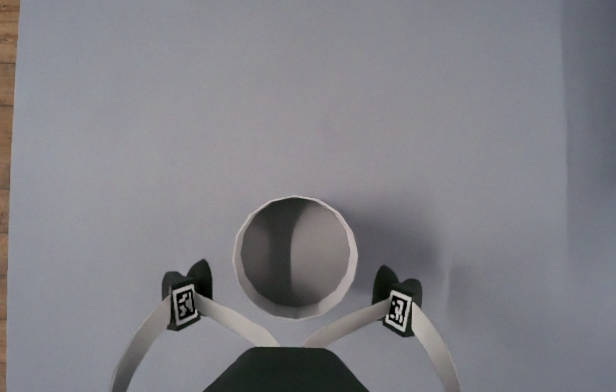

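Call:
execute_actions(actions=[{"r1":{"joints":{"gripper_m":0.085},"pace":"slow"},"r2":{"joints":{"gripper_m":0.05},"pace":"slow"}}], cameras=[])

Call:
execute_actions(actions=[{"r1":{"joints":{"lift_m":1.06}},"r2":{"joints":{"lift_m":1.06}}}], cameras=["r1_wrist_camera","r2_wrist_camera"])

Scene clock: 166.97 s.
r1.base_odometry: x=+0.761 y=-1.325 heading=-2.060 (m, m, rad; r1's odometry frame)
r1.turned_by_wheels: +0.000 (rad since the last result)
r1.turned_by_imu: +0.001 (rad since the last result)
r1.base_tilt: forward=-0.5 right=-0.9 (deg)
r1.lidar_m: 0.32 0.35 0.48 4.18 2.28 1.68 1.62 1.70 2.36 4.54 0.50 0.37
r1.base_status: not commanded
r1.joint_positions: lift_m=+0.922 arm_m=+0.439 wrist_yaw_rad=+0.000 wrist_pitch_rad=+1.570 wrist_roll_rad=+1.570 gripper_m=+0.085
r1.joint_status: all done
r1.motor_effort: lift_m=+16(17) arm_m=+8(8) wrist_yaw_rad=+2(2) wrist_pitch_rad=-1(0) wrist_roll_rad=+1(2) gripper_m=+0(15) wheel_0=+0(0) wheel_1=-1(1) wheel_2=+1(1) (%)
r1.hand_pose: x=+0.6097 y=-0.0874 z=+0.8119 quat_wxyz=(+0.500, +0.500, +0.500, -0.500) (m; r1's base frame)
r1.wrist_depth_mm: 263 255 277 277 262 193 281 / 276 254 274 278 276 190 279 / 273 273 274 273 274 189 277 / 272 271 272 273 273 194 276 / 271 248 271 253 271 186 274 / 268 248 222 250 215 185 272 / 246 237 214 149 207 184 271
r2.base_odometry: x=+1.329 y=-0.656 heading=-1.538 (m, m, rad; r2's odometry frame)
r2.turned_by_wheels: +0.000 (rad since the last result)
r2.turned_by_imu: +0.002 (rad since the last result)
r2.base_tilt: forward=+0.3 right=+0.9 (deg)
r2.lidar_m: 0.27 0.33 3.89 3.71 2.45 1.74 1.67 1.73 2.33 1.33 0.46 0.31
r2.base_status: not commanded
r2.joint_positions: lift_m=+0.935 arm_m=+0.313 wrist_yaw_rad=+0.000 wrist_pitch_rad=+1.570 wrist_roll_rad=+0.010 gripper_m=+0.050
r2.joint_status: all done
r2.motor_effort: lift_m=+17(17) arm_m=+7(7) wrist_yaw_rad=+2(2) wrist_pitch_rad=-1(0) wrist_roll_rad=-1(1) gripper_m=-10(10) wheel_0=+0(0) wheel_1=+2(3) wheel_2=+0(0) (%)
r2.hand_pose: x=+0.4837 y=-0.0874 z=+0.8250 quat_wxyz=(+0.707, +0.004, +0.707, -0.004) (m; r2's base frame)
r2.wrist_depth_mm: 287 289 290 293 296 297 298 / 286 289 291 291 294 297 297 / 286 287 290 291 293 294 296 / 283 286 287 289 290 294 296 / 283 285 287 255 290 293 296 / 282 282 212 253 201 291 293 / 282 282 285 144 289 293 293
pictures: none
No camera images: the call's "cameras" was empty. Leave "cameras" out to get every camera's image.

Scene clock: 168.60 s.
r1.base_odometry: x=+0.761 y=-1.325 heading=-2.060 (m, m, rad; r1's odometry frame)
r1.turned_by_wheels: +0.000 (rad since the last result)
r1.turned_by_imu: +0.000 (rad since the last result)
r1.base_tilt: forward=-0.6 right=-1.0 (deg)
r1.lidar_m: 0.33 0.34 0.48 4.19 2.29 1.68 1.62 1.73 2.37 4.52 0.50 0.36
r1.base_status: not commanded
r1.joint_positions: lift_m=+1.060 arm_m=+0.439 wrist_yaw_rad=+0.000 wrist_pitch_rad=+1.570 wrist_roll_rad=+1.570 gripper_m=+0.085
r1.joint_status: all done
r1.motor_effort: lift_m=+22(21) arm_m=+8(8) wrist_yaw_rad=+2(0) wrist_pitch_rad=+0(0) wrist_roll_rad=+1(1) gripper_m=-2(2) wheel_0=+0(0) wheel_1=-1(1) wheel_2=+1(1) (%)
r1.hand_pose: x=+0.6097 y=-0.0874 z=+0.9495 quat_wxyz=(+0.500, +0.500, +0.500, -0.500) (m; r1's base frame)
r1.wrist_depth_mm: 421 421 421 330 421 421 1205 / 357 377 394 415 389 418 1182 / 410 413 413 413 413 418 1182 / 407 410 410 410 384 413 960 / 404 404 387 389 397 410 960 / 373 392 221 362 216 407 960 / 364 317 404 149 404 407 1182
r2.base_odometry: x=+1.329 y=-0.656 heading=-1.538 (m, m, rad; r2's odometry frame)
r2.turned_by_wheels: +0.000 (rad since the last result)
r2.turned_by_imu: +0.001 (rad since the last result)
r2.base_tilt: forward=+0.1 right=+0.8 (deg)
r2.lidar_m: 0.28 0.30 3.93 3.74 2.48 1.78 1.66 1.75 2.34 1.36 0.45 0.29
r2.base_status: not commanded
r2.joint_positions: lift_m=+1.060 arm_m=+0.313 wrist_yaw_rad=+0.000 wrist_pitch_rad=+1.570 wrist_roll_rad=+0.010 gripper_m=+0.050
r2.joint_status: all done
r2.motor_effort: lift_m=+24(25) arm_m=+7(7) wrist_yaw_rad=+2(1) wrist_pitch_rad=-1(1) wrist_roll_rad=-1(1) gripper_m=-11(12) wheel_0=+0(1) wheel_1=+3(3) wheel_2=+0(0) (%)
r2.hand_pose: x=+0.4837 y=-0.0874 z=+0.9494 quat_wxyz=(+0.707, +0.004, +0.707, -0.004) (m; r2's base frame)
r2.wrist_depth_mm: 1138 415 415 418 421 424 427 / 1138 410 415 415 418 418 427 / 1138 410 410 418 418 421 424 / 1138 407 413 413 413 418 421 / 1138 407 407 254 413 418 415 / 1118 404 212 252 201 418 415 / 1160 402 404 144 413 415 418
pictures: r1_wrist_camera, r2_wrist_camera
Images, in order (width x height): r1_wrist_camera 616x392, r2_wrist_camera 616x392.

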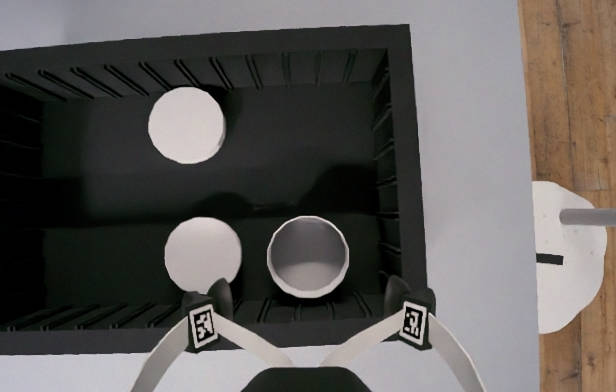

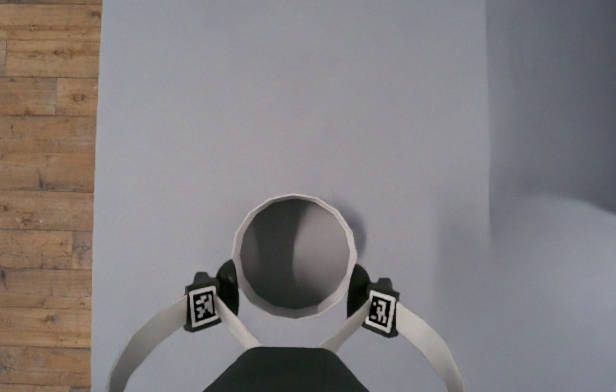

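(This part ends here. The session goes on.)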